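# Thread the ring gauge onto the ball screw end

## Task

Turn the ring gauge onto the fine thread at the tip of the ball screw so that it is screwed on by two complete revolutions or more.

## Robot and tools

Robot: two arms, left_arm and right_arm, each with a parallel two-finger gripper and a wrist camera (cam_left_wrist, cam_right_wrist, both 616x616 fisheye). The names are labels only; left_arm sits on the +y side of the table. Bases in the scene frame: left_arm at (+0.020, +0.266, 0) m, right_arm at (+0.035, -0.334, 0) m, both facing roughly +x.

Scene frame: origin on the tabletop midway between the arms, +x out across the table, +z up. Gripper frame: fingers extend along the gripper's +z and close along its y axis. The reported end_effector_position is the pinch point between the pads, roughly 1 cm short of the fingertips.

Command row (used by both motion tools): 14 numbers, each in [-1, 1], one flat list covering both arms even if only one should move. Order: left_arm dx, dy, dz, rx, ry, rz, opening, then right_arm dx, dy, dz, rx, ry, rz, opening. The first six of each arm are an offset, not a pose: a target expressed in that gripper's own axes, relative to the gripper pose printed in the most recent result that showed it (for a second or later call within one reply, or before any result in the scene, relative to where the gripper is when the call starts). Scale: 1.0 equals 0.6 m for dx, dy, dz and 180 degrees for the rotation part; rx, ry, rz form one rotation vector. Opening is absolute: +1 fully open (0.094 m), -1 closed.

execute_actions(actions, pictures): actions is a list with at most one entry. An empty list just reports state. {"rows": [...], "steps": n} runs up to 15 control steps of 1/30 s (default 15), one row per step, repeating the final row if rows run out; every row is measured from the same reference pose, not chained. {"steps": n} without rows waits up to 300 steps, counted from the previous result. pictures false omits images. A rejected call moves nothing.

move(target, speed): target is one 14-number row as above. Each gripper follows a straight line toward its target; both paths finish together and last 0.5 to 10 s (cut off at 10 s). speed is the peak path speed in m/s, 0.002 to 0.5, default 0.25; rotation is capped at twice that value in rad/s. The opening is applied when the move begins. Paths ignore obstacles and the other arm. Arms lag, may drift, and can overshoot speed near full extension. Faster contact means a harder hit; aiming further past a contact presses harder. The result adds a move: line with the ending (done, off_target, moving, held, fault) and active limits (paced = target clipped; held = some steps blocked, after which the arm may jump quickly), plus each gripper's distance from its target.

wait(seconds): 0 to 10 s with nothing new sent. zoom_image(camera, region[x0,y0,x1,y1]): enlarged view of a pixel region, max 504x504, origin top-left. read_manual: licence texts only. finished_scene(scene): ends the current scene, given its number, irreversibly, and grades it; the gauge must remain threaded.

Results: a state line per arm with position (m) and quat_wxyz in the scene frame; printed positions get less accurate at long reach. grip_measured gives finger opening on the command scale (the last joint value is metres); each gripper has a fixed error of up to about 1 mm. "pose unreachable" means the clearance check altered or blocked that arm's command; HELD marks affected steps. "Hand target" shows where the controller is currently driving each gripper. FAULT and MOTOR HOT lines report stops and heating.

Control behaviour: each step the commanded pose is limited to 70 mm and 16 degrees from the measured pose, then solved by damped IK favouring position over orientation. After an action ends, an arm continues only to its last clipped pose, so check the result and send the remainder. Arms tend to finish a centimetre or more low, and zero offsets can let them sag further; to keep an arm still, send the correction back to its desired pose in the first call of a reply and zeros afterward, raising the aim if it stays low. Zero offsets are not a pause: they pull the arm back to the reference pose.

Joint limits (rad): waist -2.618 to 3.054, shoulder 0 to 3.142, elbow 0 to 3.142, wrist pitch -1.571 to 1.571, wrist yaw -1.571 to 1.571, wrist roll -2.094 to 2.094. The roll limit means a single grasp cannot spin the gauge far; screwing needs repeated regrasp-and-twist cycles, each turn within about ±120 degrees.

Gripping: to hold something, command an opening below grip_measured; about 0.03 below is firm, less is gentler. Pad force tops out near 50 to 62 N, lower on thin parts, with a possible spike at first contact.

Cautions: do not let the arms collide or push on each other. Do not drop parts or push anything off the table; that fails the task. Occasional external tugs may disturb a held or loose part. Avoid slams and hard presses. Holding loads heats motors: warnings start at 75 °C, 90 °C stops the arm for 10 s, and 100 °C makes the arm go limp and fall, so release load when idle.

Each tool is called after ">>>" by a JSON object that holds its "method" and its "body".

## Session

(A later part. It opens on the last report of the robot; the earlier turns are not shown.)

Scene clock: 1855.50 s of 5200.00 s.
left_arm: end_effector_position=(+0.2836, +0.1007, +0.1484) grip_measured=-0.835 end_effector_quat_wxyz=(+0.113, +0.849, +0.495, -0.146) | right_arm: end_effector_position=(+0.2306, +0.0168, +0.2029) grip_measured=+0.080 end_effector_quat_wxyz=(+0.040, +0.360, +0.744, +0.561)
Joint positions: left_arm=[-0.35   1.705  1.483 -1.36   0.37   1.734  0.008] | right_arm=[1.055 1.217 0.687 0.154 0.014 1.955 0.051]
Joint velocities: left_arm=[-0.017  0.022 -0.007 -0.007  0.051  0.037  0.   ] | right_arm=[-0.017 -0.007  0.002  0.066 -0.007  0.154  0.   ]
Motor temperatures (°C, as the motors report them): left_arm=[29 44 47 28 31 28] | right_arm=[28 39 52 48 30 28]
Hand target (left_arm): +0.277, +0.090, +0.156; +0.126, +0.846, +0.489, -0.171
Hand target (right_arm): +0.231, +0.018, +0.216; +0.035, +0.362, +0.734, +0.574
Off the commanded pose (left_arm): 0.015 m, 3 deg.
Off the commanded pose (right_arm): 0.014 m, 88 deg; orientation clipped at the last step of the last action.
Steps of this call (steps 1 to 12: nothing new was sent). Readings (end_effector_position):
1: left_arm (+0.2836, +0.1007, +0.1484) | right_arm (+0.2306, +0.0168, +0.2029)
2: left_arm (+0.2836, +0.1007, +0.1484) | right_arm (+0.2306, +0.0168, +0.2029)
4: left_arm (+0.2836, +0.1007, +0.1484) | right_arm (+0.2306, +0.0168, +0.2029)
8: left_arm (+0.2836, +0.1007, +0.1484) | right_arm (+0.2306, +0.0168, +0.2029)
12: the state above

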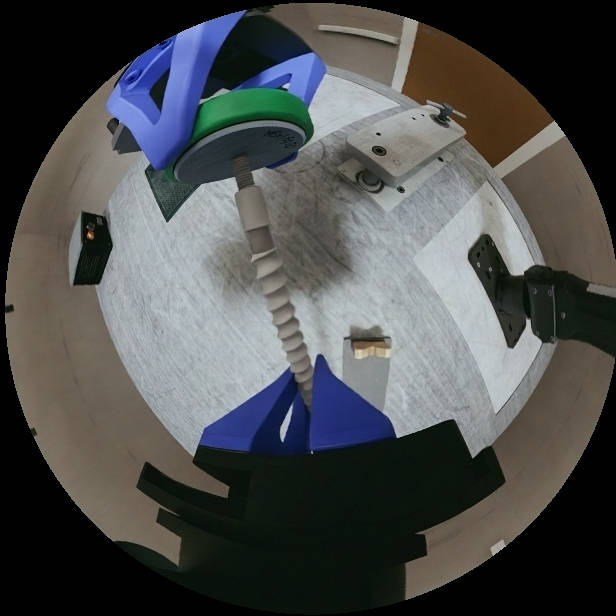

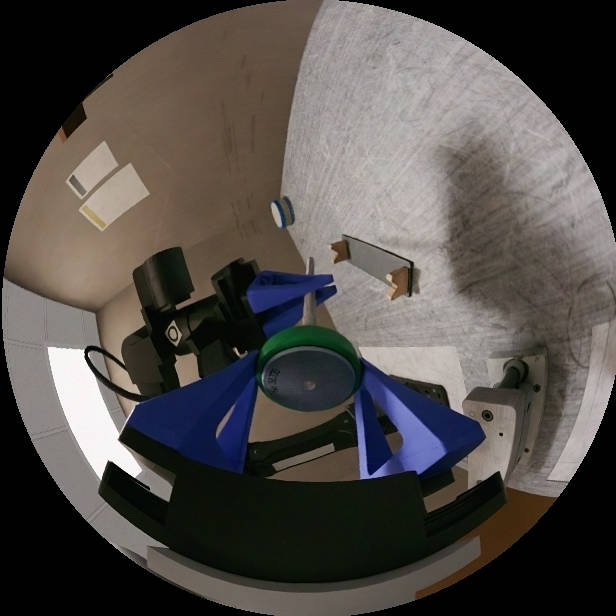

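Now at about 830°. One more cycle for margin, then I'll release.

>>> {"method": "execute_actions", "body": {"actions": [{"rows": [[-0.013,0,-0.004,0.001,-0.014,-0.001,-0.88,0.0091,0.0201,-0.006,-0.0084,0.0038,0,0.04],[-0.013,0,-0.004,0.001,-0.014,-0.001,-0.88,0.0091,0.0201,-0.006,-0.0084,0.0038,0,0.04],[-0.013,0,-0.004,0.001,-0.014,-0.001,-0.88,0.0091,0.0201,-0.006,-0.0084,0.0038,0,0.07],[-0.013,0,-0.004,0.001,-0.014,-0.001,-0.88,0.0091,0.0201,-0.006,-0.0084,0.0038,0,0.09],[-0.013,0,-0.004,0.001,-0.014,-0.001,-0.88,0.0091,0.0201,-0.006,-0.0084,0.0038,0,0.12],[-0.013,0,-0.004,0.001,-0.014,-0.001,-0.88,0.0091,0.0201,-0.006,-0.0084,0.0038,0,0.16],[-0.013,0,-0.004,0.001,-0.014,-0.001,-0.88,0.0091,0.0201,-0.006,-0.0084,0.0038,0,0.2]], "steps": 9}], "pictures": false}}

>>> {"method": "execute_actions", "body": {"actions": [{"rows": [[-0.013,0,-0.004,0.001,-0.014,-0.001,-0.88,0.0091,0.0201,-0.006,-0.0084,0.0038,-0.03,0.2],[-0.013,0,-0.004,0.001,-0.014,-0.001,-0.88,0.0091,0.0201,-0.006,-0.0084,0.0038,-0.06,0.2],[-0.013,0,-0.004,0.001,-0.014,-0.001,-0.88,0.0091,0.0201,-0.006,-0.0084,0.0038,-0.09,0.2],[-0.013,0,-0.004,0.001,-0.014,-0.001,-0.88,0.0091,0.0201,-0.006,-0.0565,0.0256,-0.667,0.2]], "steps": 15}], "pictures": false}}

>>> {"method": "execute_actions", "body": {"actions": [{"rows": [[-0.013,0,-0.004,0.001,-0.014,-0.001,-0.88,-0.0045,0.0216,-0.006,-0.0607,-0.0126,-0.667,0.2]], "steps": 15}], "pictures": false}}

>>> {"method": "execute_actions", "body": {"actions": [{"rows": [[-0.013,0,-0.004,0.001,-0.014,-0.001,-0.88,-0.0173,0.0138,-0.006,-0.0386,-0.0485,-0.667,0.2]], "steps": 15}], "pictures": false}}

>>> {"method": "execute_actions", "body": {"actions": [{"rows": [[-0.013,0,-0.004,0.001,-0.014,-0.001,-0.88,-0.0221,-0.0008,-0.006,0.0022,-0.062,-0.667,0.2]], "steps": 15}], "pictures": false}}

>>> {"method": "execute_actions", "body": {"actions": [{"rows": [[-0.013,0,-0.004,0.001,-0.014,-0.001,-0.88,-0.016,-0.0152,-0.006,0.0403,-0.0471,-0.667,0.2]], "steps": 15}], "pictures": false}}

>>> {"method": "execute_actions", "body": {"actions": [{"rows": [[-0.013,0,-0.004,0.001,-0.014,-0.001,-0.88,-0.0019,-0.022,-0.006,0.0614,-0.0086,-0.667,0.2]], "steps": 6}], "pictures": false}}

>>> {"method": "execute_actions", "body": {"actions": [{"steps": 12}], "pictures": false}}

>>> {"method": "execute_actions", "body": {"actions": [{"rows": [[-0.013,0,-0.004,0.001,-0.014,-0.001,-0.88,0.0096,-0.0199,-0.006,0.0083,0.004,0,0.15],[-0.013,0,-0.004,0.001,-0.014,-0.001,-0.88,0.0096,-0.0199,-0.006,0.0083,0.004,0,0.12],[-0.013,0,-0.004,0.001,-0.014,-0.001,-0.88,0.0096,-0.0199,-0.006,0.0083,0.004,0,0.1],[-0.013,0,-0.004,0.001,-0.014,-0.001,-0.88,0.0096,-0.0199,-0.006,0.0083,0.004,0,0.085],[-0.013,0,-0.004,0.001,-0.014,-0.001,-0.88,0.0096,-0.0199,-0.006,0.0083,0.004,0,0.07],[-0.013,0,-0.004,0.001,-0.014,-0.001,-0.88,0.0096,-0.0199,-0.006,0.0083,0.004,0,0.055],[-0.013,0,-0.004,0.001,-0.014,-0.001,-0.88,0.0096,-0.0199,-0.006,0.0083,0.004,0,0.04],[-0.018,0,-0.004,0.001,-0.016,0.0005,-0.88,0.0096,-0.0199,-0.006,0.0083,0.004,0,0.04],[-0.024,0,-0.004,0.001,-0.019,0.002,-0.88,0.0096,-0.0199,-0.006,0.0083,0.004,0,0.04]], "steps": 10}], "pictures": false}}

>>> {"method": "execute_actions", "body": {"actions": [{"rows": [[-0.024,0,-0.004,0.001,-0.019,0.002,-0.88,0.0096,-0.0199,-0.006,0.0083,0.004,0.03,0.04],[-0.024,0,-0.004,0.001,-0.019,0.002,-0.88,0.0096,-0.0199,-0.006,0.0083,0.004,0.06,0.04],[-0.024,0,-0.004,0.001,-0.019,0.002,-0.88,0.0096,-0.0199,-0.006,0.0083,0.004,0.09,0.04],[-0.024,0,-0.004,0.001,-0.019,0.002,-0.88,0.0096,-0.0199,-0.006,0.0567,0.025,0.667,0.04]], "steps": 15}], "pictures": false}}

>>> {"method": "execute_actions", "body": {"actions": [{"rows": [[-0.024,0,-0.004,0.001,-0.019,0.002,-0.88,-0.0038,-0.0218,-0.006,0.0607,-0.0127,0.667,0.04]], "steps": 15}], "pictures": false}}

>>> {"method": "execute_actions", "body": {"actions": [{"rows": [[-0.024,0,-0.004,0.001,-0.019,0.002,-0.88,-0.0168,-0.0144,-0.006,0.0388,-0.0484,0.667,0.04]], "steps": 15}], "pictures": false}}

>>> {"method": "execute_actions", "body": {"actions": [{"rows": [[-0.024,0,-0.004,0.001,-0.019,0.002,-0.88,-0.0221,-0.0003,-0.006,-0.0013,-0.062,0.667,0.04]], "steps": 15}], "pictures": false}}

>>> {"method": "execute_actions", "body": {"actions": [{"rows": [[-0.024,0,-0.004,0.001,-0.019,0.002,-0.88,-0.0171,0.0141,-0.006,-0.0411,-0.0464,0.667,0.04]], "steps": 15}], "pictures": false}}

>>> {"method": "execute_actions", "body": {"actions": [{"rows": [[-0.024,0,-0.004,0.001,-0.019,0.002,-0.88,-0.0038,0.0218,-0.006,-0.0614,-0.0084,0.667,0.04]], "steps": 8}], "pictures": false}}

>>> {"method": "execute_actions", "body": {"actions": [{"steps": 14}], "pictures": false}}

>>> {"method": "execute_actions", "body": {"actions": [{"rows": [[-0.013,0,-0.004,0.001,-0.014,-0.001,-0.88,0.0091,0.0201,-0.006,-0.0084,0.0038,0,0.04],[-0.013,0,-0.004,0.001,-0.014,-0.001,-0.88,0.0091,0.0201,-0.006,-0.0084,0.0038,0,0.04],[-0.013,0,-0.004,0.001,-0.014,-0.001,-0.88,0.0091,0.0201,-0.006,-0.0084,0.0038,0,0.07],[-0.013,0,-0.004,0.001,-0.014,-0.001,-0.88,0.0091,0.0201,-0.006,-0.0084,0.0038,0,0.09],[-0.013,0,-0.004,0.001,-0.014,-0.001,-0.88,0.0091,0.0201,-0.006,-0.0084,0.0038,0,0.12],[-0.013,0,-0.004,0.001,-0.014,-0.001,-0.88,0.0091,0.0201,-0.006,-0.0084,0.0038,0,0.16],[-0.013,0,-0.004,0.001,-0.014,-0.001,-0.88,0.0091,0.0201,-0.006,-0.0084,0.0038,0,0.2],[-0.013,0,-0.004,0.001,-0.014,-0.001,-0.88,0.0091,0.0201,-0.006,-0.0084,0.0038,0,0.27],[-0.013,0,-0.004,0.001,-0.014,-0.001,-0.88,0.0091,0.0201,-0.006,-0.0084,0.0038,0,0.35]], "steps": 13}], "pictures": true}}

>>> {"method": "zoom_image", "body": {"camera": "cam_left_wrist", "region": [210, 130, 280, 200]}}

Scene clock: 1887.53 s of 5200.00 s.
left_arm: end_effector_position=(+0.2837, +0.1007, +0.1484) grip_measured=-0.835 end_effector_quat_wxyz=(+0.113, +0.849, +0.495, -0.145) | right_arm: end_effector_position=(+0.2306, +0.0168, +0.2029) grip_measured=+0.196 end_effector_quat_wxyz=(+0.037, +0.364, +0.743, +0.561)
Joint positions: left_arm=[-0.35   1.705  1.483 -1.36   0.37   1.734  0.008] | right_arm=[1.055 1.217 0.687 0.154 0.014 1.966 0.056]
Joint velocities: left_arm=[ 0.002  0.027  0.002  0.022 -0.022 -0.022 -0.001] | right_arm=[-0.012  0.002 -0.007 -0.022  0.051 -0.066  0.004]
Motor temperatures (°C, as the motors report them): left_arm=[29 44 47 28 31 28] | right_arm=[28 39 52 48 30 28]
Hand target (left_arm): +0.280, +0.095, +0.154; +0.122, +0.845, +0.494, -0.165
Hand target (right_arm): +0.231, +0.018, +0.216; +0.041, +0.356, +0.737, +0.573
Off the commanded pose (left_arm): 0.008 m, 3 deg.
Off the commanded pose (right_arm): 0.014 m, 2 deg.
Steps of this call (steps 1 to 90: nothing new was sent; then 28.73 s passed at rest; steps 91 to 99: all 9 steps of this action). Readings (end_effector_position):
91: left_arm (+0.2836, +0.1007, +0.1484) | right_arm (+0.2306, +0.0168, +0.2029)
92: left_arm (+0.2836, +0.1007, +0.1484) | right_arm (+0.2306, +0.0168, +0.2029)
94: left_arm (+0.2836, +0.1007, +0.1484) | right_arm (+0.2306, +0.0168, +0.2029)
98: left_arm (+0.2837, +0.1007, +0.1484) | right_arm (+0.2306, +0.0168, +0.2029)
99: the state above

Scene clock: 1888.03 s of 5200.00 s.
left_arm: end_effector_position=(+0.2837, +0.1007, +0.1484) grip_measured=-0.835 end_effector_quat_wxyz=(+0.113, +0.849, +0.495, -0.145) | right_arm: end_effector_position=(+0.2306, +0.0168, +0.2029) grip_measured=+0.197 end_effector_quat_wxyz=(+0.208, +0.117, +0.819, +0.522)
Joint positions: left_arm=[-0.35   1.705  1.483 -1.36   0.37   1.734  0.008] | right_arm=[1.055 1.217 0.687 0.154 0.014 1.339 0.056]
Joint velocities: left_arm=[-0.027 -0.007 -0.017  0.125 -0.022  0.066 -0.   ] | right_arm=[-0.007 -0.012 -0.022  0.007  0.022 -1.311 -0.001]
Motor temperatures (°C, as the motors report them): left_arm=[29 44 47 28 31 28] | right_arm=[28 39 52 48 30 28]
Hand target (left_arm): +0.280, +0.095, +0.153; +0.122, +0.845, +0.494, -0.164
Hand target (right_arm): +0.231, +0.018, +0.216; +0.266, +0.031, +0.817, +0.510
Off the commanded pose (left_arm): 0.008 m, 3 deg.
Off the commanded pose (right_arm): 0.014 m, 85 deg; orientation clipped at the last step of the last action.
Steps of this call (steps 1 to 15: all 15 steps of this action). Readings (end_effector_position):
1: left_arm (+0.2837, +0.1007, +0.1484) | right_arm (+0.2306, +0.0168, +0.2029)
2: left_arm (+0.2837, +0.1007, +0.1484) | right_arm (+0.2306, +0.0168, +0.2029)
4: left_arm (+0.2837, +0.1007, +0.1484) | right_arm (+0.2306, +0.0168, +0.2029)
8: left_arm (+0.2837, +0.1007, +0.1484) | right_arm (+0.2306, +0.0168, +0.2029)
15: the state above

Scene clock: 1888.53 s of 5200.00 s.
left_arm: end_effector_position=(+0.2837, +0.1007, +0.1484) grip_measured=-0.835 end_effector_quat_wxyz=(+0.113, +0.849, +0.495, -0.145) | right_arm: end_effector_position=(+0.2306, +0.0168, +0.2029) grip_measured=+0.197 end_effector_quat_wxyz=(+0.374, -0.168, +0.809, +0.420)
Joint positions: left_arm=[-0.35   1.705  1.483 -1.36   0.37   1.734  0.008] | right_arm=[1.055 1.217 0.687 0.154 0.014 0.644 0.056]
Joint velocities: left_arm=[-0.007  0.002 -0.012  0.037 -0.022 -0.007  0.001] | right_arm=[-0.007  0.007  0.007  0.007  0.007 -1.385 -0.   ]
Motor temperatures (°C, as the motors report them): left_arm=[29 44 47 28 31 28] | right_arm=[28 39 52 48 30 28]
Hand target (left_arm): +0.280, +0.095, +0.153; +0.122, +0.845, +0.494, -0.164
Hand target (right_arm): +0.231, +0.018, +0.216; +0.424, -0.249, +0.779, +0.390
Off the commanded pose (left_arm): 0.008 m, 3 deg.
Off the commanded pose (right_arm): 0.014 m, 81 deg; orientation clipped at the last step of the last action.
Steps of this call (steps 1 to 15: all 15 steps of this action). Readings (end_effector_position):
1: left_arm (+0.2837, +0.1007, +0.1484) | right_arm (+0.2306, +0.0168, +0.2029)
2: left_arm (+0.2837, +0.1007, +0.1484) | right_arm (+0.2306, +0.0168, +0.2029)
4: left_arm (+0.2837, +0.1007, +0.1484) | right_arm (+0.2306, +0.0168, +0.2029)
8: left_arm (+0.2837, +0.1007, +0.1484) | right_arm (+0.2306, +0.0168, +0.2029)
15: the state above

Scene clock: 1889.03 s of 5200.00 s.
left_arm: end_effector_position=(+0.2837, +0.1007, +0.1484) grip_measured=-0.835 end_effector_quat_wxyz=(+0.113, +0.849, +0.495, -0.145) | right_arm: end_effector_position=(+0.2306, +0.0168, +0.2029) grip_measured=+0.197 end_effector_quat_wxyz=(+0.496, -0.438, +0.701, +0.265)
Joint positions: left_arm=[-0.35   1.705  1.483 -1.36   0.37   1.734  0.008] | right_arm=[ 1.055  1.217  0.687  0.154  0.014 -0.061  0.056]
Joint velocities: left_arm=[-0.017  0.007  0.002  0.066 -0.007  0.037  0.   ] | right_arm=[ 0.002 -0.012 -0.007 -0.095 -0.022 -1.355 -0.001]
Motor temperatures (°C, as the motors report them): left_arm=[29 44 47 28 31 28] | right_arm=[28 39 52 48 30 28]
Hand target (left_arm): +0.280, +0.095, +0.153; +0.122, +0.845, +0.494, -0.164
Hand target (right_arm): +0.231, +0.018, +0.216; +0.532, -0.502, +0.645, +0.220
Off the commanded pose (left_arm): 0.008 m, 3 deg.
Off the commanded pose (right_arm): 0.014 m, 80 deg; orientation clipped at the last step of the last action.
Steps of this call (steps 1 to 15: all 15 steps of this action). Readings (end_effector_position):
1: left_arm (+0.2837, +0.1007, +0.1484) | right_arm (+0.2306, +0.0168, +0.2029)
2: left_arm (+0.2837, +0.1007, +0.1484) | right_arm (+0.2306, +0.0168, +0.2029)
4: left_arm (+0.2837, +0.1007, +0.1484) | right_arm (+0.2306, +0.0168, +0.2029)
8: left_arm (+0.2837, +0.1007, +0.1484) | right_arm (+0.2306, +0.0168, +0.2029)
15: the state above

Scene clock: 1889.53 s of 5200.00 s.
left_arm: end_effector_position=(+0.2837, +0.1007, +0.1484) grip_measured=-0.835 end_effector_quat_wxyz=(+0.113, +0.849, +0.495, -0.145) | right_arm: end_effector_position=(+0.2307, +0.0167, +0.2029) grip_measured=+0.197 end_effector_quat_wxyz=(-0.558, +0.656, -0.503, -0.074)
Joint positions: left_arm=[-0.35   1.705  1.483 -1.36   0.37   1.734  0.008] | right_arm=[ 1.055  1.217  0.687  0.154  0.015 -0.779  0.056]
Joint velocities: left_arm=[-0.012 -0.002  0.012 -0.125 -0.022  0.022  0.001] | right_arm=[ 0.007 -0.002  0.007 -0.007  0.007 -1.414 -0.   ]
Motor temperatures (°C, as the motors report them): left_arm=[29 44 47 28 31 28] | right_arm=[28 39 52 48 30 28]
Hand target (left_arm): +0.280, +0.095, +0.153; +0.122, +0.845, +0.494, -0.164
Hand target (right_arm): +0.231, +0.018, +0.216; -0.576, +0.697, -0.428, -0.019
Off the commanded pose (left_arm): 0.008 m, 3 deg.
Off the commanded pose (right_arm): 0.014 m, 80 deg; orientation clipped at the last step of the last action.
Steps of this call (steps 1 to 15: all 15 steps of this action). Readings (end_effector_position):
1: left_arm (+0.2837, +0.1007, +0.1484) | right_arm (+0.2306, +0.0167, +0.2029)
2: left_arm (+0.2837, +0.1007, +0.1484) | right_arm (+0.2307, +0.0167, +0.2029)
4: left_arm (+0.2837, +0.1007, +0.1484) | right_arm (+0.2307, +0.0167, +0.2029)
8: left_arm (+0.2837, +0.1007, +0.1484) | right_arm (+0.2307, +0.0167, +0.2029)
15: the state above

Scene clock: 1890.03 s of 5200.00 s.
left_arm: end_effector_position=(+0.2837, +0.1007, +0.1484) grip_measured=-0.835 end_effector_quat_wxyz=(+0.113, +0.849, +0.495, -0.145) | right_arm: end_effector_position=(+0.2308, +0.0166, +0.2029) grip_measured=+0.197 end_effector_quat_wxyz=(-0.547, +0.792, -0.237, +0.130)
Joint positions: left_arm=[-0.35   1.705  1.483 -1.36   0.37   1.734  0.008] | right_arm=[ 1.055  1.217  0.687  0.154  0.016 -1.507  0.056]
Joint velocities: left_arm=[ 0.002 -0.012 -0.007  0.007 -0.007 -0.095 -0.   ] | right_arm=[-0.002 -0.012 -0.002 -0.007  0.007 -1.341  0.   ]
Motor temperatures (°C, as the motors report them): left_arm=[29 44 47 28 31 28] | right_arm=[28 39 52 48 30 28]
Hand target (left_arm): +0.280, +0.095, +0.153; +0.122, +0.845, +0.494, -0.164
Hand target (right_arm): +0.231, +0.018, +0.216; -0.545, +0.803, -0.152, +0.187
Off the commanded pose (left_arm): 0.008 m, 3 deg.
Off the commanded pose (right_arm): 0.014 m, 79 deg; orientation clipped at the last step of the last action.
Steps of this call (steps 1 to 15: all 15 steps of this action). Readings (end_effector_position):
1: left_arm (+0.2837, +0.1007, +0.1484) | right_arm (+0.2308, +0.0167, +0.2029)
2: left_arm (+0.2837, +0.1007, +0.1484) | right_arm (+0.2308, +0.0167, +0.2029)
4: left_arm (+0.2837, +0.1007, +0.1484) | right_arm (+0.2308, +0.0166, +0.2029)
8: left_arm (+0.2837, +0.1007, +0.1484) | right_arm (+0.2308, +0.0166, +0.2029)
15: the state above

Scene clock: 1890.23 s of 5200.00 s.
left_arm: end_effector_position=(+0.2837, +0.1007, +0.1484) grip_measured=-0.835 end_effector_quat_wxyz=(+0.113, +0.849, +0.495, -0.145) | right_arm: end_effector_position=(+0.2309, +0.0166, +0.2029) grip_measured=+0.197 end_effector_quat_wxyz=(-0.523, +0.818, -0.119, +0.208)
Joint positions: left_arm=[-0.35   1.705  1.483 -1.36   0.37   1.734  0.008] | right_arm=[ 1.055  1.217  0.687  0.154  0.016 -1.799  0.056]
Joint velocities: left_arm=[ 0.002 -0.002 -0.012  0.022 -0.051  0.051 -0.001] | right_arm=[-0.012 -0.017  0.002  0.037 -0.037 -1.37  -0.001]
Motor temperatures (°C, as the motors report them): left_arm=[29 44 47 28 31 28] | right_arm=[28 39 52 48 30 28]
Hand target (left_arm): +0.280, +0.095, +0.153; +0.122, +0.845, +0.494, -0.164
Hand target (right_arm): +0.231, +0.018, +0.216; -0.509, +0.818, -0.035, +0.266
Off the commanded pose (left_arm): 0.008 m, 3 deg.
Off the commanded pose (right_arm): 0.014 m, 104 deg; orientation clipped at the last step of the last action.
Steps of this call (steps 1 to 6: all 6 steps of this action). Readings (end_effector_position):
1: left_arm (+0.2837, +0.1007, +0.1484) | right_arm (+0.2308, +0.0166, +0.2029)
2: left_arm (+0.2837, +0.1007, +0.1484) | right_arm (+0.2309, +0.0166, +0.2029)
4: left_arm (+0.2837, +0.1007, +0.1484) | right_arm (+0.2309, +0.0166, +0.2029)
6: the state above

Scene clock: 1890.63 s of 5200.00 s.
left_arm: end_effector_position=(+0.2837, +0.1007, +0.1484) grip_measured=-0.835 end_effector_quat_wxyz=(+0.113, +0.849, +0.495, -0.145) | right_arm: end_effector_position=(+0.2309, +0.0166, +0.2029) grip_measured=+0.197 end_effector_quat_wxyz=(-0.500, +0.826, -0.041, +0.257)
Joint positions: left_arm=[-0.35   1.705  1.483 -1.36   0.37   1.734  0.008] | right_arm=[ 1.055  1.217  0.687  0.154  0.016 -1.989  0.056]
Joint velocities: left_arm=[ 0.007  0.027 -0.007  0.022 -0.022  0.007  0.001] | right_arm=[-0.002 -0.002 -0.002  0.022 -0.007 -0.051  0.001]
Motor temperatures (°C, as the motors report them): left_arm=[29 44 47 28 31 28] | right_arm=[28 39 52 48 30 28]
Hand target (left_arm): +0.280, +0.095, +0.153; +0.122, +0.845, +0.494, -0.164
Hand target (right_arm): +0.231, +0.018, +0.216; -0.509, +0.818, -0.035, +0.266
Off the commanded pose (left_arm): 0.008 m, 3 deg.
Off the commanded pose (right_arm): 0.014 m, 93 deg; orientation clipped at the last step of the last action.
Steps of this call (steps 1 to 12: nothing new was sent). Readings (end_effector_position):
1: left_arm (+0.2837, +0.1007, +0.1484) | right_arm (+0.2309, +0.0166, +0.2029)
2: left_arm (+0.2837, +0.1007, +0.1484) | right_arm (+0.2309, +0.0166, +0.2029)
4: left_arm (+0.2837, +0.1007, +0.1484) | right_arm (+0.2309, +0.0166, +0.2029)
8: left_arm (+0.2837, +0.1007, +0.1484) | right_arm (+0.2309, +0.0166, +0.2029)
12: the state above

Scene clock: 1890.97 s of 5200.00 s.
left_arm: end_effector_position=(+0.2836, +0.1006, +0.1484) grip_measured=-0.835 end_effector_quat_wxyz=(+0.113, +0.849, +0.495, -0.146) | right_arm: end_effector_position=(+0.2309, +0.0166, +0.2029) grip_measured=+0.080 end_effector_quat_wxyz=(-0.500, +0.826, -0.040, +0.257)
Joint positions: left_arm=[-0.35   1.705  1.483 -1.36   0.371  1.734  0.008] | right_arm=[ 1.055  1.217  0.687  0.154  0.016 -1.991  0.051]
Joint velocities: left_arm=[-0.002 -0.022 -0.007  0.007 -0.007  0.066 -0.   ] | right_arm=[ 0.002 -0.017 -0.002  0.066  0.037 -0.007 -0.001]
Motor temperatures (°C, as the motors report them): left_arm=[29 44 47 28 31 28] | right_arm=[28 39 52 48 30 28]
Hand target (left_arm): +0.277, +0.090, +0.156; +0.126, +0.846, +0.489, -0.171
Hand target (right_arm): +0.232, +0.017, +0.216; -0.511, +0.818, -0.041, +0.263
Off the commanded pose (left_arm): 0.014 m, 3 deg.
Off the commanded pose (right_arm): 0.014 m, 2 deg.
Steps of this call (steps 1 to 10: all 10 steps of this action). Readings (end_effector_position):
1: left_arm (+0.2837, +0.1007, +0.1484) | right_arm (+0.2309, +0.0166, +0.2029)
2: left_arm (+0.2837, +0.1007, +0.1484) | right_arm (+0.2309, +0.0166, +0.2029)
4: left_arm (+0.2837, +0.1007, +0.1484) | right_arm (+0.2309, +0.0166, +0.2029)
8: left_arm (+0.2837, +0.1007, +0.1484) | right_arm (+0.2309, +0.0166, +0.2029)
10: the state above

Scene clock: 1891.47 s of 5200.00 s.
left_arm: end_effector_position=(+0.2836, +0.1005, +0.1485) grip_measured=-0.835 end_effector_quat_wxyz=(+0.113, +0.849, +0.495, -0.146) | right_arm: end_effector_position=(+0.2309, +0.0166, +0.2030) grip_measured=+0.080 end_effector_quat_wxyz=(-0.555, +0.774, -0.291, +0.092)
Joint positions: left_arm=[-0.35   1.705  1.483 -1.36   0.371  1.734  0.008] | right_arm=[ 1.055  1.217  0.687  0.154  0.016 -1.368  0.051]
Joint velocities: left_arm=[-0.012 -0.012 -0.007  0.037 -0.037  0.022  0.001] | right_arm=[ 0.007 -0.012 -0.007 -0.066 -0.037  1.341  0.   ]
Motor temperatures (°C, as the motors report them): left_arm=[29 44 47 28 31 28] | right_arm=[28 39 52 48 30 28]
Hand target (left_arm): +0.277, +0.090, +0.156; +0.127, +0.846, +0.489, -0.171
Hand target (right_arm): +0.232, +0.018, +0.217; -0.575, +0.731, -0.366, +0.036
Off the commanded pose (left_arm): 0.014 m, 3 deg.
Off the commanded pose (right_arm): 0.014 m, 85 deg; orientation clipped at the last step of the last action.
Steps of this call (steps 1 to 15: all 15 steps of this action). Readings (end_effector_position):
1: left_arm (+0.2836, +0.1006, +0.1484) | right_arm (+0.2309, +0.0166, +0.2029)
2: left_arm (+0.2836, +0.1006, +0.1484) | right_arm (+0.2309, +0.0166, +0.2030)
4: left_arm (+0.2836, +0.1006, +0.1484) | right_arm (+0.2309, +0.0166, +0.2030)
8: left_arm (+0.2836, +0.1006, +0.1484) | right_arm (+0.2309, +0.0166, +0.2030)
15: the state above

Scene clock: 1891.97 s of 5200.00 s.
left_arm: end_effector_position=(+0.2835, +0.1004, +0.1485) grip_measured=-0.835 end_effector_quat_wxyz=(+0.113, +0.849, +0.495, -0.146) | right_arm: end_effector_position=(+0.2309, +0.0166, +0.2030) grip_measured=+0.080 end_effector_quat_wxyz=(-0.554, +0.630, -0.535, -0.101)
Joint positions: left_arm=[-0.35   1.705  1.483 -1.36   0.372  1.734  0.008] | right_arm=[ 1.055  1.217  0.687  0.154  0.016 -0.681  0.051]
Joint velocities: left_arm=[ 0.007  0.002 -0.007  0.007 -0.022  0.081  0.001] | right_arm=[ 0.002  0.007  0.002  0.051 -0.051  1.267 -0.001]
Motor temperatures (°C, as the motors report them): left_arm=[29 44 47 28 31 28] | right_arm=[28 39 52 48 30 28]
Hand target (left_arm): +0.277, +0.090, +0.156; +0.127, +0.846, +0.489, -0.171
Hand target (right_arm): +0.232, +0.018, +0.217; -0.554, +0.565, -0.591, -0.159
Off the commanded pose (left_arm): 0.014 m, 3 deg.
Off the commanded pose (right_arm): 0.014 m, 81 deg; orientation clipped at the last step of the last action.
Steps of this call (steps 1 to 15: all 15 steps of this action). Readings (end_effector_position):
1: left_arm (+0.2836, +0.1005, +0.1485) | right_arm (+0.2309, +0.0166, +0.2030)
2: left_arm (+0.2836, +0.1005, +0.1485) | right_arm (+0.2309, +0.0166, +0.2030)
4: left_arm (+0.2836, +0.1005, +0.1485) | right_arm (+0.2309, +0.0166, +0.2030)
8: left_arm (+0.2836, +0.1005, +0.1485) | right_arm (+0.2309, +0.0166, +0.2030)
15: the state above

Scene clock: 1892.47 s of 5200.00 s.
left_arm: end_effector_position=(+0.2835, +0.1003, +0.1486) grip_measured=-0.835 end_effector_quat_wxyz=(+0.114, +0.849, +0.495, -0.147) | right_arm: end_effector_position=(+0.2308, +0.0167, +0.2030) grip_measured=+0.080 end_effector_quat_wxyz=(+0.486, -0.411, +0.718, +0.284)
Joint positions: left_arm=[-0.35   1.705  1.483 -1.36   0.373  1.734  0.008] | right_arm=[1.055 1.217 0.687 0.154 0.015 0.014 0.051]
Joint velocities: left_arm=[ 0.007 -0.012 -0.012  0.037 -0.007  0.066  0.   ] | right_arm=[ 0.007  0.007 -0.022 -0.007 -0.037  1.37   0.   ]
Motor temperatures (°C, as the motors report them): left_arm=[29 44 47 28 31 28] | right_arm=[28 39 52 48 30 28]
Hand target (left_arm): +0.277, +0.090, +0.156; +0.127, +0.846, +0.489, -0.171
Hand target (right_arm): +0.232, +0.018, +0.217; +0.466, -0.330, +0.748, +0.339
Off the commanded pose (left_arm): 0.014 m, 3 deg.
Off the commanded pose (right_arm): 0.014 m, 81 deg; orientation clipped at the last step of the last action.
Steps of this call (steps 1 to 15: all 15 steps of this action). Readings (end_effector_position):
1: left_arm (+0.2835, +0.1004, +0.1485) | right_arm (+0.2309, +0.0166, +0.2030)
2: left_arm (+0.2835, +0.1004, +0.1485) | right_arm (+0.2308, +0.0167, +0.2030)
4: left_arm (+0.2835, +0.1004, +0.1485) | right_arm (+0.2308, +0.0167, +0.2030)
8: left_arm (+0.2835, +0.1003, +0.1485) | right_arm (+0.2308, +0.0167, +0.2030)
15: the state above

Scene clock: 1892.97 s of 5200.00 s.
left_arm: end_effector_position=(+0.2835, +0.1002, +0.1486) grip_measured=-0.835 end_effector_quat_wxyz=(+0.114, +0.849, +0.495, -0.147) | right_arm: end_effector_position=(+0.2307, +0.0168, +0.2030) grip_measured=+0.080 end_effector_quat_wxyz=(+0.359, -0.140, +0.815, +0.433)
Joint positions: left_arm=[-0.35   1.705  1.483 -1.36   0.373  1.734  0.008] | right_arm=[1.055 1.217 0.687 0.154 0.014 0.715 0.051]
Joint velocities: left_arm=[-0.007  0.022  0.007 -0.037 -0.022  0.037  0.   ] | right_arm=[ 0.002 -0.012 -0.002  0.037  0.007  1.326  0.   ]
Motor temperatures (°C, as the motors report them): left_arm=[29 44 47 28 31 28] | right_arm=[28 39 52 48 30 28]
Hand target (left_arm): +0.277, +0.090, +0.156; +0.127, +0.846, +0.489, -0.172
Hand target (right_arm): +0.232, +0.018, +0.217; +0.322, -0.054, +0.815, +0.478
Off the commanded pose (left_arm): 0.015 m, 3 deg.
Off the commanded pose (right_arm): 0.014 m, 81 deg; orientation clipped at the last step of the last action.
Steps of this call (steps 1 to 15: all 15 steps of this action). Readings (end_effector_position):
1: left_arm (+0.2835, +0.1003, +0.1486) | right_arm (+0.2307, +0.0167, +0.2030)
2: left_arm (+0.2835, +0.1003, +0.1486) | right_arm (+0.2307, +0.0168, +0.2030)
4: left_arm (+0.2835, +0.1003, +0.1486) | right_arm (+0.2307, +0.0168, +0.2030)
8: left_arm (+0.2835, +0.1003, +0.1486) | right_arm (+0.2307, +0.0168, +0.2030)
15: the state above

Scene clock: 1893.47 s of 5200.00 s.
left_arm: end_effector_position=(+0.2834, +0.1002, +0.1486) grip_measured=-0.835 end_effector_quat_wxyz=(+0.114, +0.849, +0.495, -0.147) | right_arm: end_effector_position=(+0.2306, +0.0169, +0.2030) grip_measured=+0.080 end_effector_quat_wxyz=(+0.186, +0.152, +0.813, +0.531)
Joint positions: left_arm=[-0.35   1.705  1.483 -1.36   0.374  1.733  0.008] | right_arm=[1.055 1.217 0.687 0.155 0.014 1.424 0.051]
Joint velocities: left_arm=[ 0.007 -0.012 -0.002 -0.037  0.022  0.051 -0.   ] | right_arm=[ 0.007 -0.017 -0.002  0.022 -0.022  1.341  0.   ]
Motor temperatures (°C, as the motors report them): left_arm=[29 44 47 28 31 28] | right_arm=[28 39 52 48 30 28]
Hand target (left_arm): +0.277, +0.090, +0.156; +0.127, +0.846, +0.489, -0.172
Hand target (right_arm): +0.232, +0.018, +0.217; +0.135, +0.232, +0.784, +0.560
Off the commanded pose (left_arm): 0.015 m, 3 deg.
Off the commanded pose (right_arm): 0.014 m, 80 deg; orientation clipped at the last step of the last action.
Steps of this call (steps 1 to 15: all 15 steps of this action). Readings (end_effector_position):
1: left_arm (+0.2835, +0.1002, +0.1486) | right_arm (+0.2306, +0.0168, +0.2030)
2: left_arm (+0.2835, +0.1002, +0.1486) | right_arm (+0.2305, +0.0168, +0.2030)
4: left_arm (+0.2835, +0.1002, +0.1486) | right_arm (+0.2305, +0.0168, +0.2030)
8: left_arm (+0.2834, +0.1002, +0.1486) | right_arm (+0.2305, +0.0168, +0.2030)
15: the state above

Scene clock: 1893.73 s of 5200.00 s.
left_arm: end_effector_position=(+0.2834, +0.1001, +0.1486) grip_measured=-0.835 end_effector_quat_wxyz=(+0.114, +0.849, +0.495, -0.147) | right_arm: end_effector_position=(+0.2304, +0.0170, +0.2031) grip_measured=+0.080 end_effector_quat_wxyz=(+0.082, +0.302, +0.769, +0.557)
Joint positions: left_arm=[-0.35   1.705  1.483 -1.36   0.374  1.733  0.008] | right_arm=[1.055 1.217 0.687 0.155 0.012 1.804 0.051]
Joint velocities: left_arm=[ 0.012 -0.002 -0.002 -0.007  0.022  0.051 -0.   ] | right_arm=[ 0.007 -0.017 -0.012  0.037  0.022  1.385  0.   ]
Motor temperatures (°C, as the motors report them): left_arm=[29 44 47 28 31 28] | right_arm=[28 39 52 48 30 28]
Hand target (left_arm): +0.277, +0.090, +0.156; +0.128, +0.846, +0.489, -0.172
Hand target (right_arm): +0.232, +0.018, +0.217; +0.025, +0.375, +0.727, +0.575
Off the commanded pose (left_arm): 0.015 m, 3 deg.
Off the commanded pose (right_arm): 0.014 m, 99 deg; orientation clipped at the last step of the last action.
Steps of this call (steps 1 to 8: all 8 steps of this action). Readings (end_effector_position):
1: left_arm (+0.2834, +0.1001, +0.1486) | right_arm (+0.2304, +0.0169, +0.2030)
2: left_arm (+0.2834, +0.1001, +0.1486) | right_arm (+0.2304, +0.0170, +0.2030)
4: left_arm (+0.2834, +0.1001, +0.1486) | right_arm (+0.2304, +0.0170, +0.2030)
8: the state above

Scene clock: 1894.20 s of 5200.00 s.
left_arm: end_effector_position=(+0.2834, +0.1000, +0.1487) grip_measured=-0.835 end_effector_quat_wxyz=(+0.114, +0.849, +0.495, -0.147) | right_arm: end_effector_position=(+0.2304, +0.0171, +0.2033) grip_measured=+0.080 end_effector_quat_wxyz=(+0.028, +0.374, +0.737, +0.563)
Joint positions: left_arm=[-0.35   1.705  1.483 -1.36   0.375  1.733  0.008] | right_arm=[1.055 1.217 0.687 0.156 0.012 1.996 0.051]
Joint velocities: left_arm=[ 0.002 -0.002  0.002 -0.066  0.037  0.037 -0.001] | right_arm=[ 0.012 -0.002 -0.012 -0.022  0.037  0.081 -0.001]
Motor temperatures (°C, as the motors report them): left_arm=[29 44 47 28 31 28] | right_arm=[28 39 52 48 30 28]
Hand target (left_arm): +0.277, +0.090, +0.156; +0.128, +0.845, +0.489, -0.172
Hand target (right_arm): +0.232, +0.018, +0.217; +0.025, +0.375, +0.727, +0.575
Off the commanded pose (left_arm): 0.014 m, 3 deg.
Off the commanded pose (right_arm): 0.013 m, 88 deg; orientation clipped at the last step of the last action.
Steps of this call (steps 1 to 14: nothing new was sent). Readings (end_effector_position):
1: left_arm (+0.2834, +0.1001, +0.1486) | right_arm (+0.2304, +0.0170, +0.2031)
2: left_arm (+0.2834, +0.1001, +0.1486) | right_arm (+0.2304, +0.0170, +0.2032)
4: left_arm (+0.2834, +0.1001, +0.1486) | right_arm (+0.2304, +0.0170, +0.2032)
8: left_arm (+0.2834, +0.1000, +0.1487) | right_arm (+0.2304, +0.0170, +0.2032)
14: the state above

Scene clock: 1894.63 s of 5200.00 s.
left_arm: end_effector_position=(+0.2834, +0.1002, +0.1486) grip_measured=-0.835 end_effector_quat_wxyz=(+0.114, +0.849, +0.495, -0.147) | right_arm: end_effector_position=(+0.2304, +0.0171, +0.2033) grip_measured=+0.347 end_effector_quat_wxyz=(+0.028, +0.374, +0.737, +0.563)
Joint positions: left_arm=[-0.35   1.705  1.483 -1.36   0.374  1.733  0.008] | right_arm=[1.055 1.217 0.687 0.156 0.012 1.996 0.063]
Joint velocities: left_arm=[-0.007 -0.012 -0.007 -0.007  0.037  0.051  0.   ] | right_arm=[-0.007 -0.002 -0.002  0.007 -0.051 -0.022 -0.   ]
Motor temperatures (°C, as the motors report them): left_arm=[29 44 47 28 31 28] | right_arm=[28 39 52 48 30 28]
Hand target (left_arm): +0.280, +0.095, +0.154; +0.123, +0.844, +0.494, -0.166
Hand target (right_arm): +0.231, +0.018, +0.217; +0.029, +0.371, +0.729, +0.574
Off the commanded pose (left_arm): 0.008 m, 3 deg.
Off the commanded pose (right_arm): 0.014 m, 2 deg.
Steps of this call (steps 1 to 13: all 13 steps of this action). Readings (end_effector_position):
1: left_arm (+0.2834, +0.1001, +0.1486) | right_arm (+0.2304, +0.0171, +0.2033)
2: left_arm (+0.2834, +0.1001, +0.1486) | right_arm (+0.2304, +0.0171, +0.2033)
4: left_arm (+0.2834, +0.1001, +0.1486) | right_arm (+0.2304, +0.0171, +0.2033)
8: left_arm (+0.2834, +0.1002, +0.1486) | right_arm (+0.2304, +0.0171, +0.2033)
13: the state above

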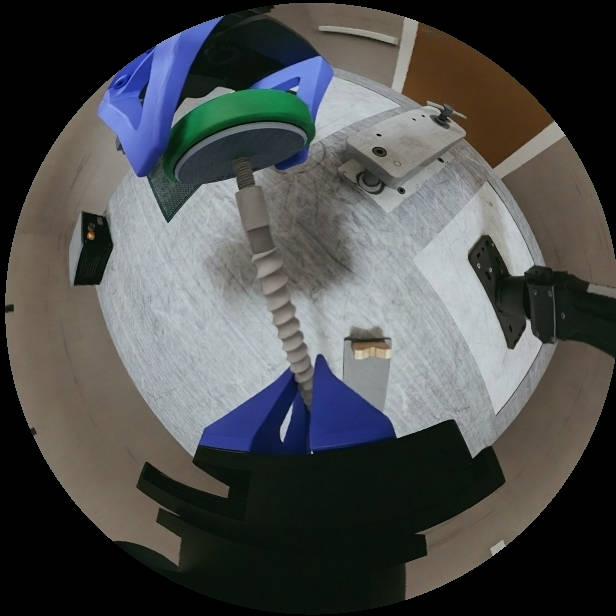

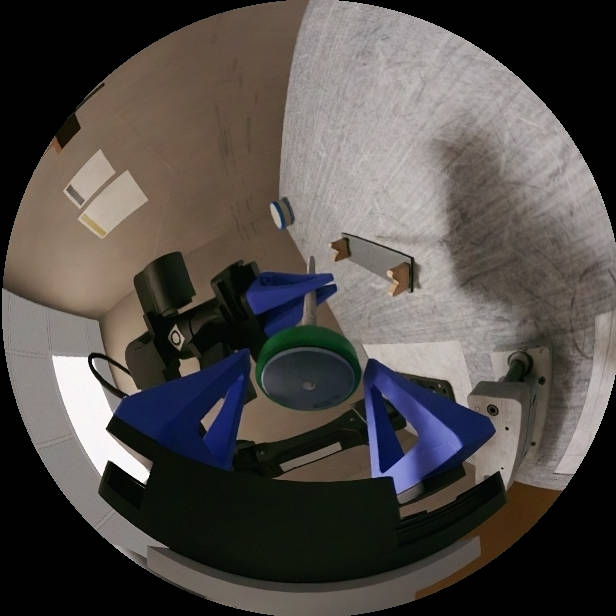

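Region (210, 130, 280, 200) of cam_left_wrist's 616x616 image, scaled by 7.200, with more detail than that image has.

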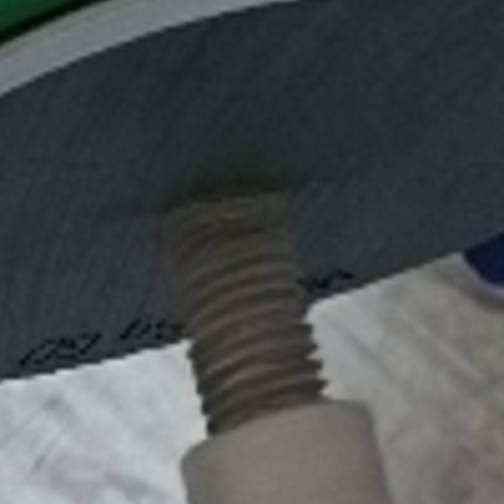

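The ring is on by about 3 turns and stays on the thread with the gripper released.

>>> {"method": "finished_scene", "body": {"scene": 2}}

The scene is finished: the task was done.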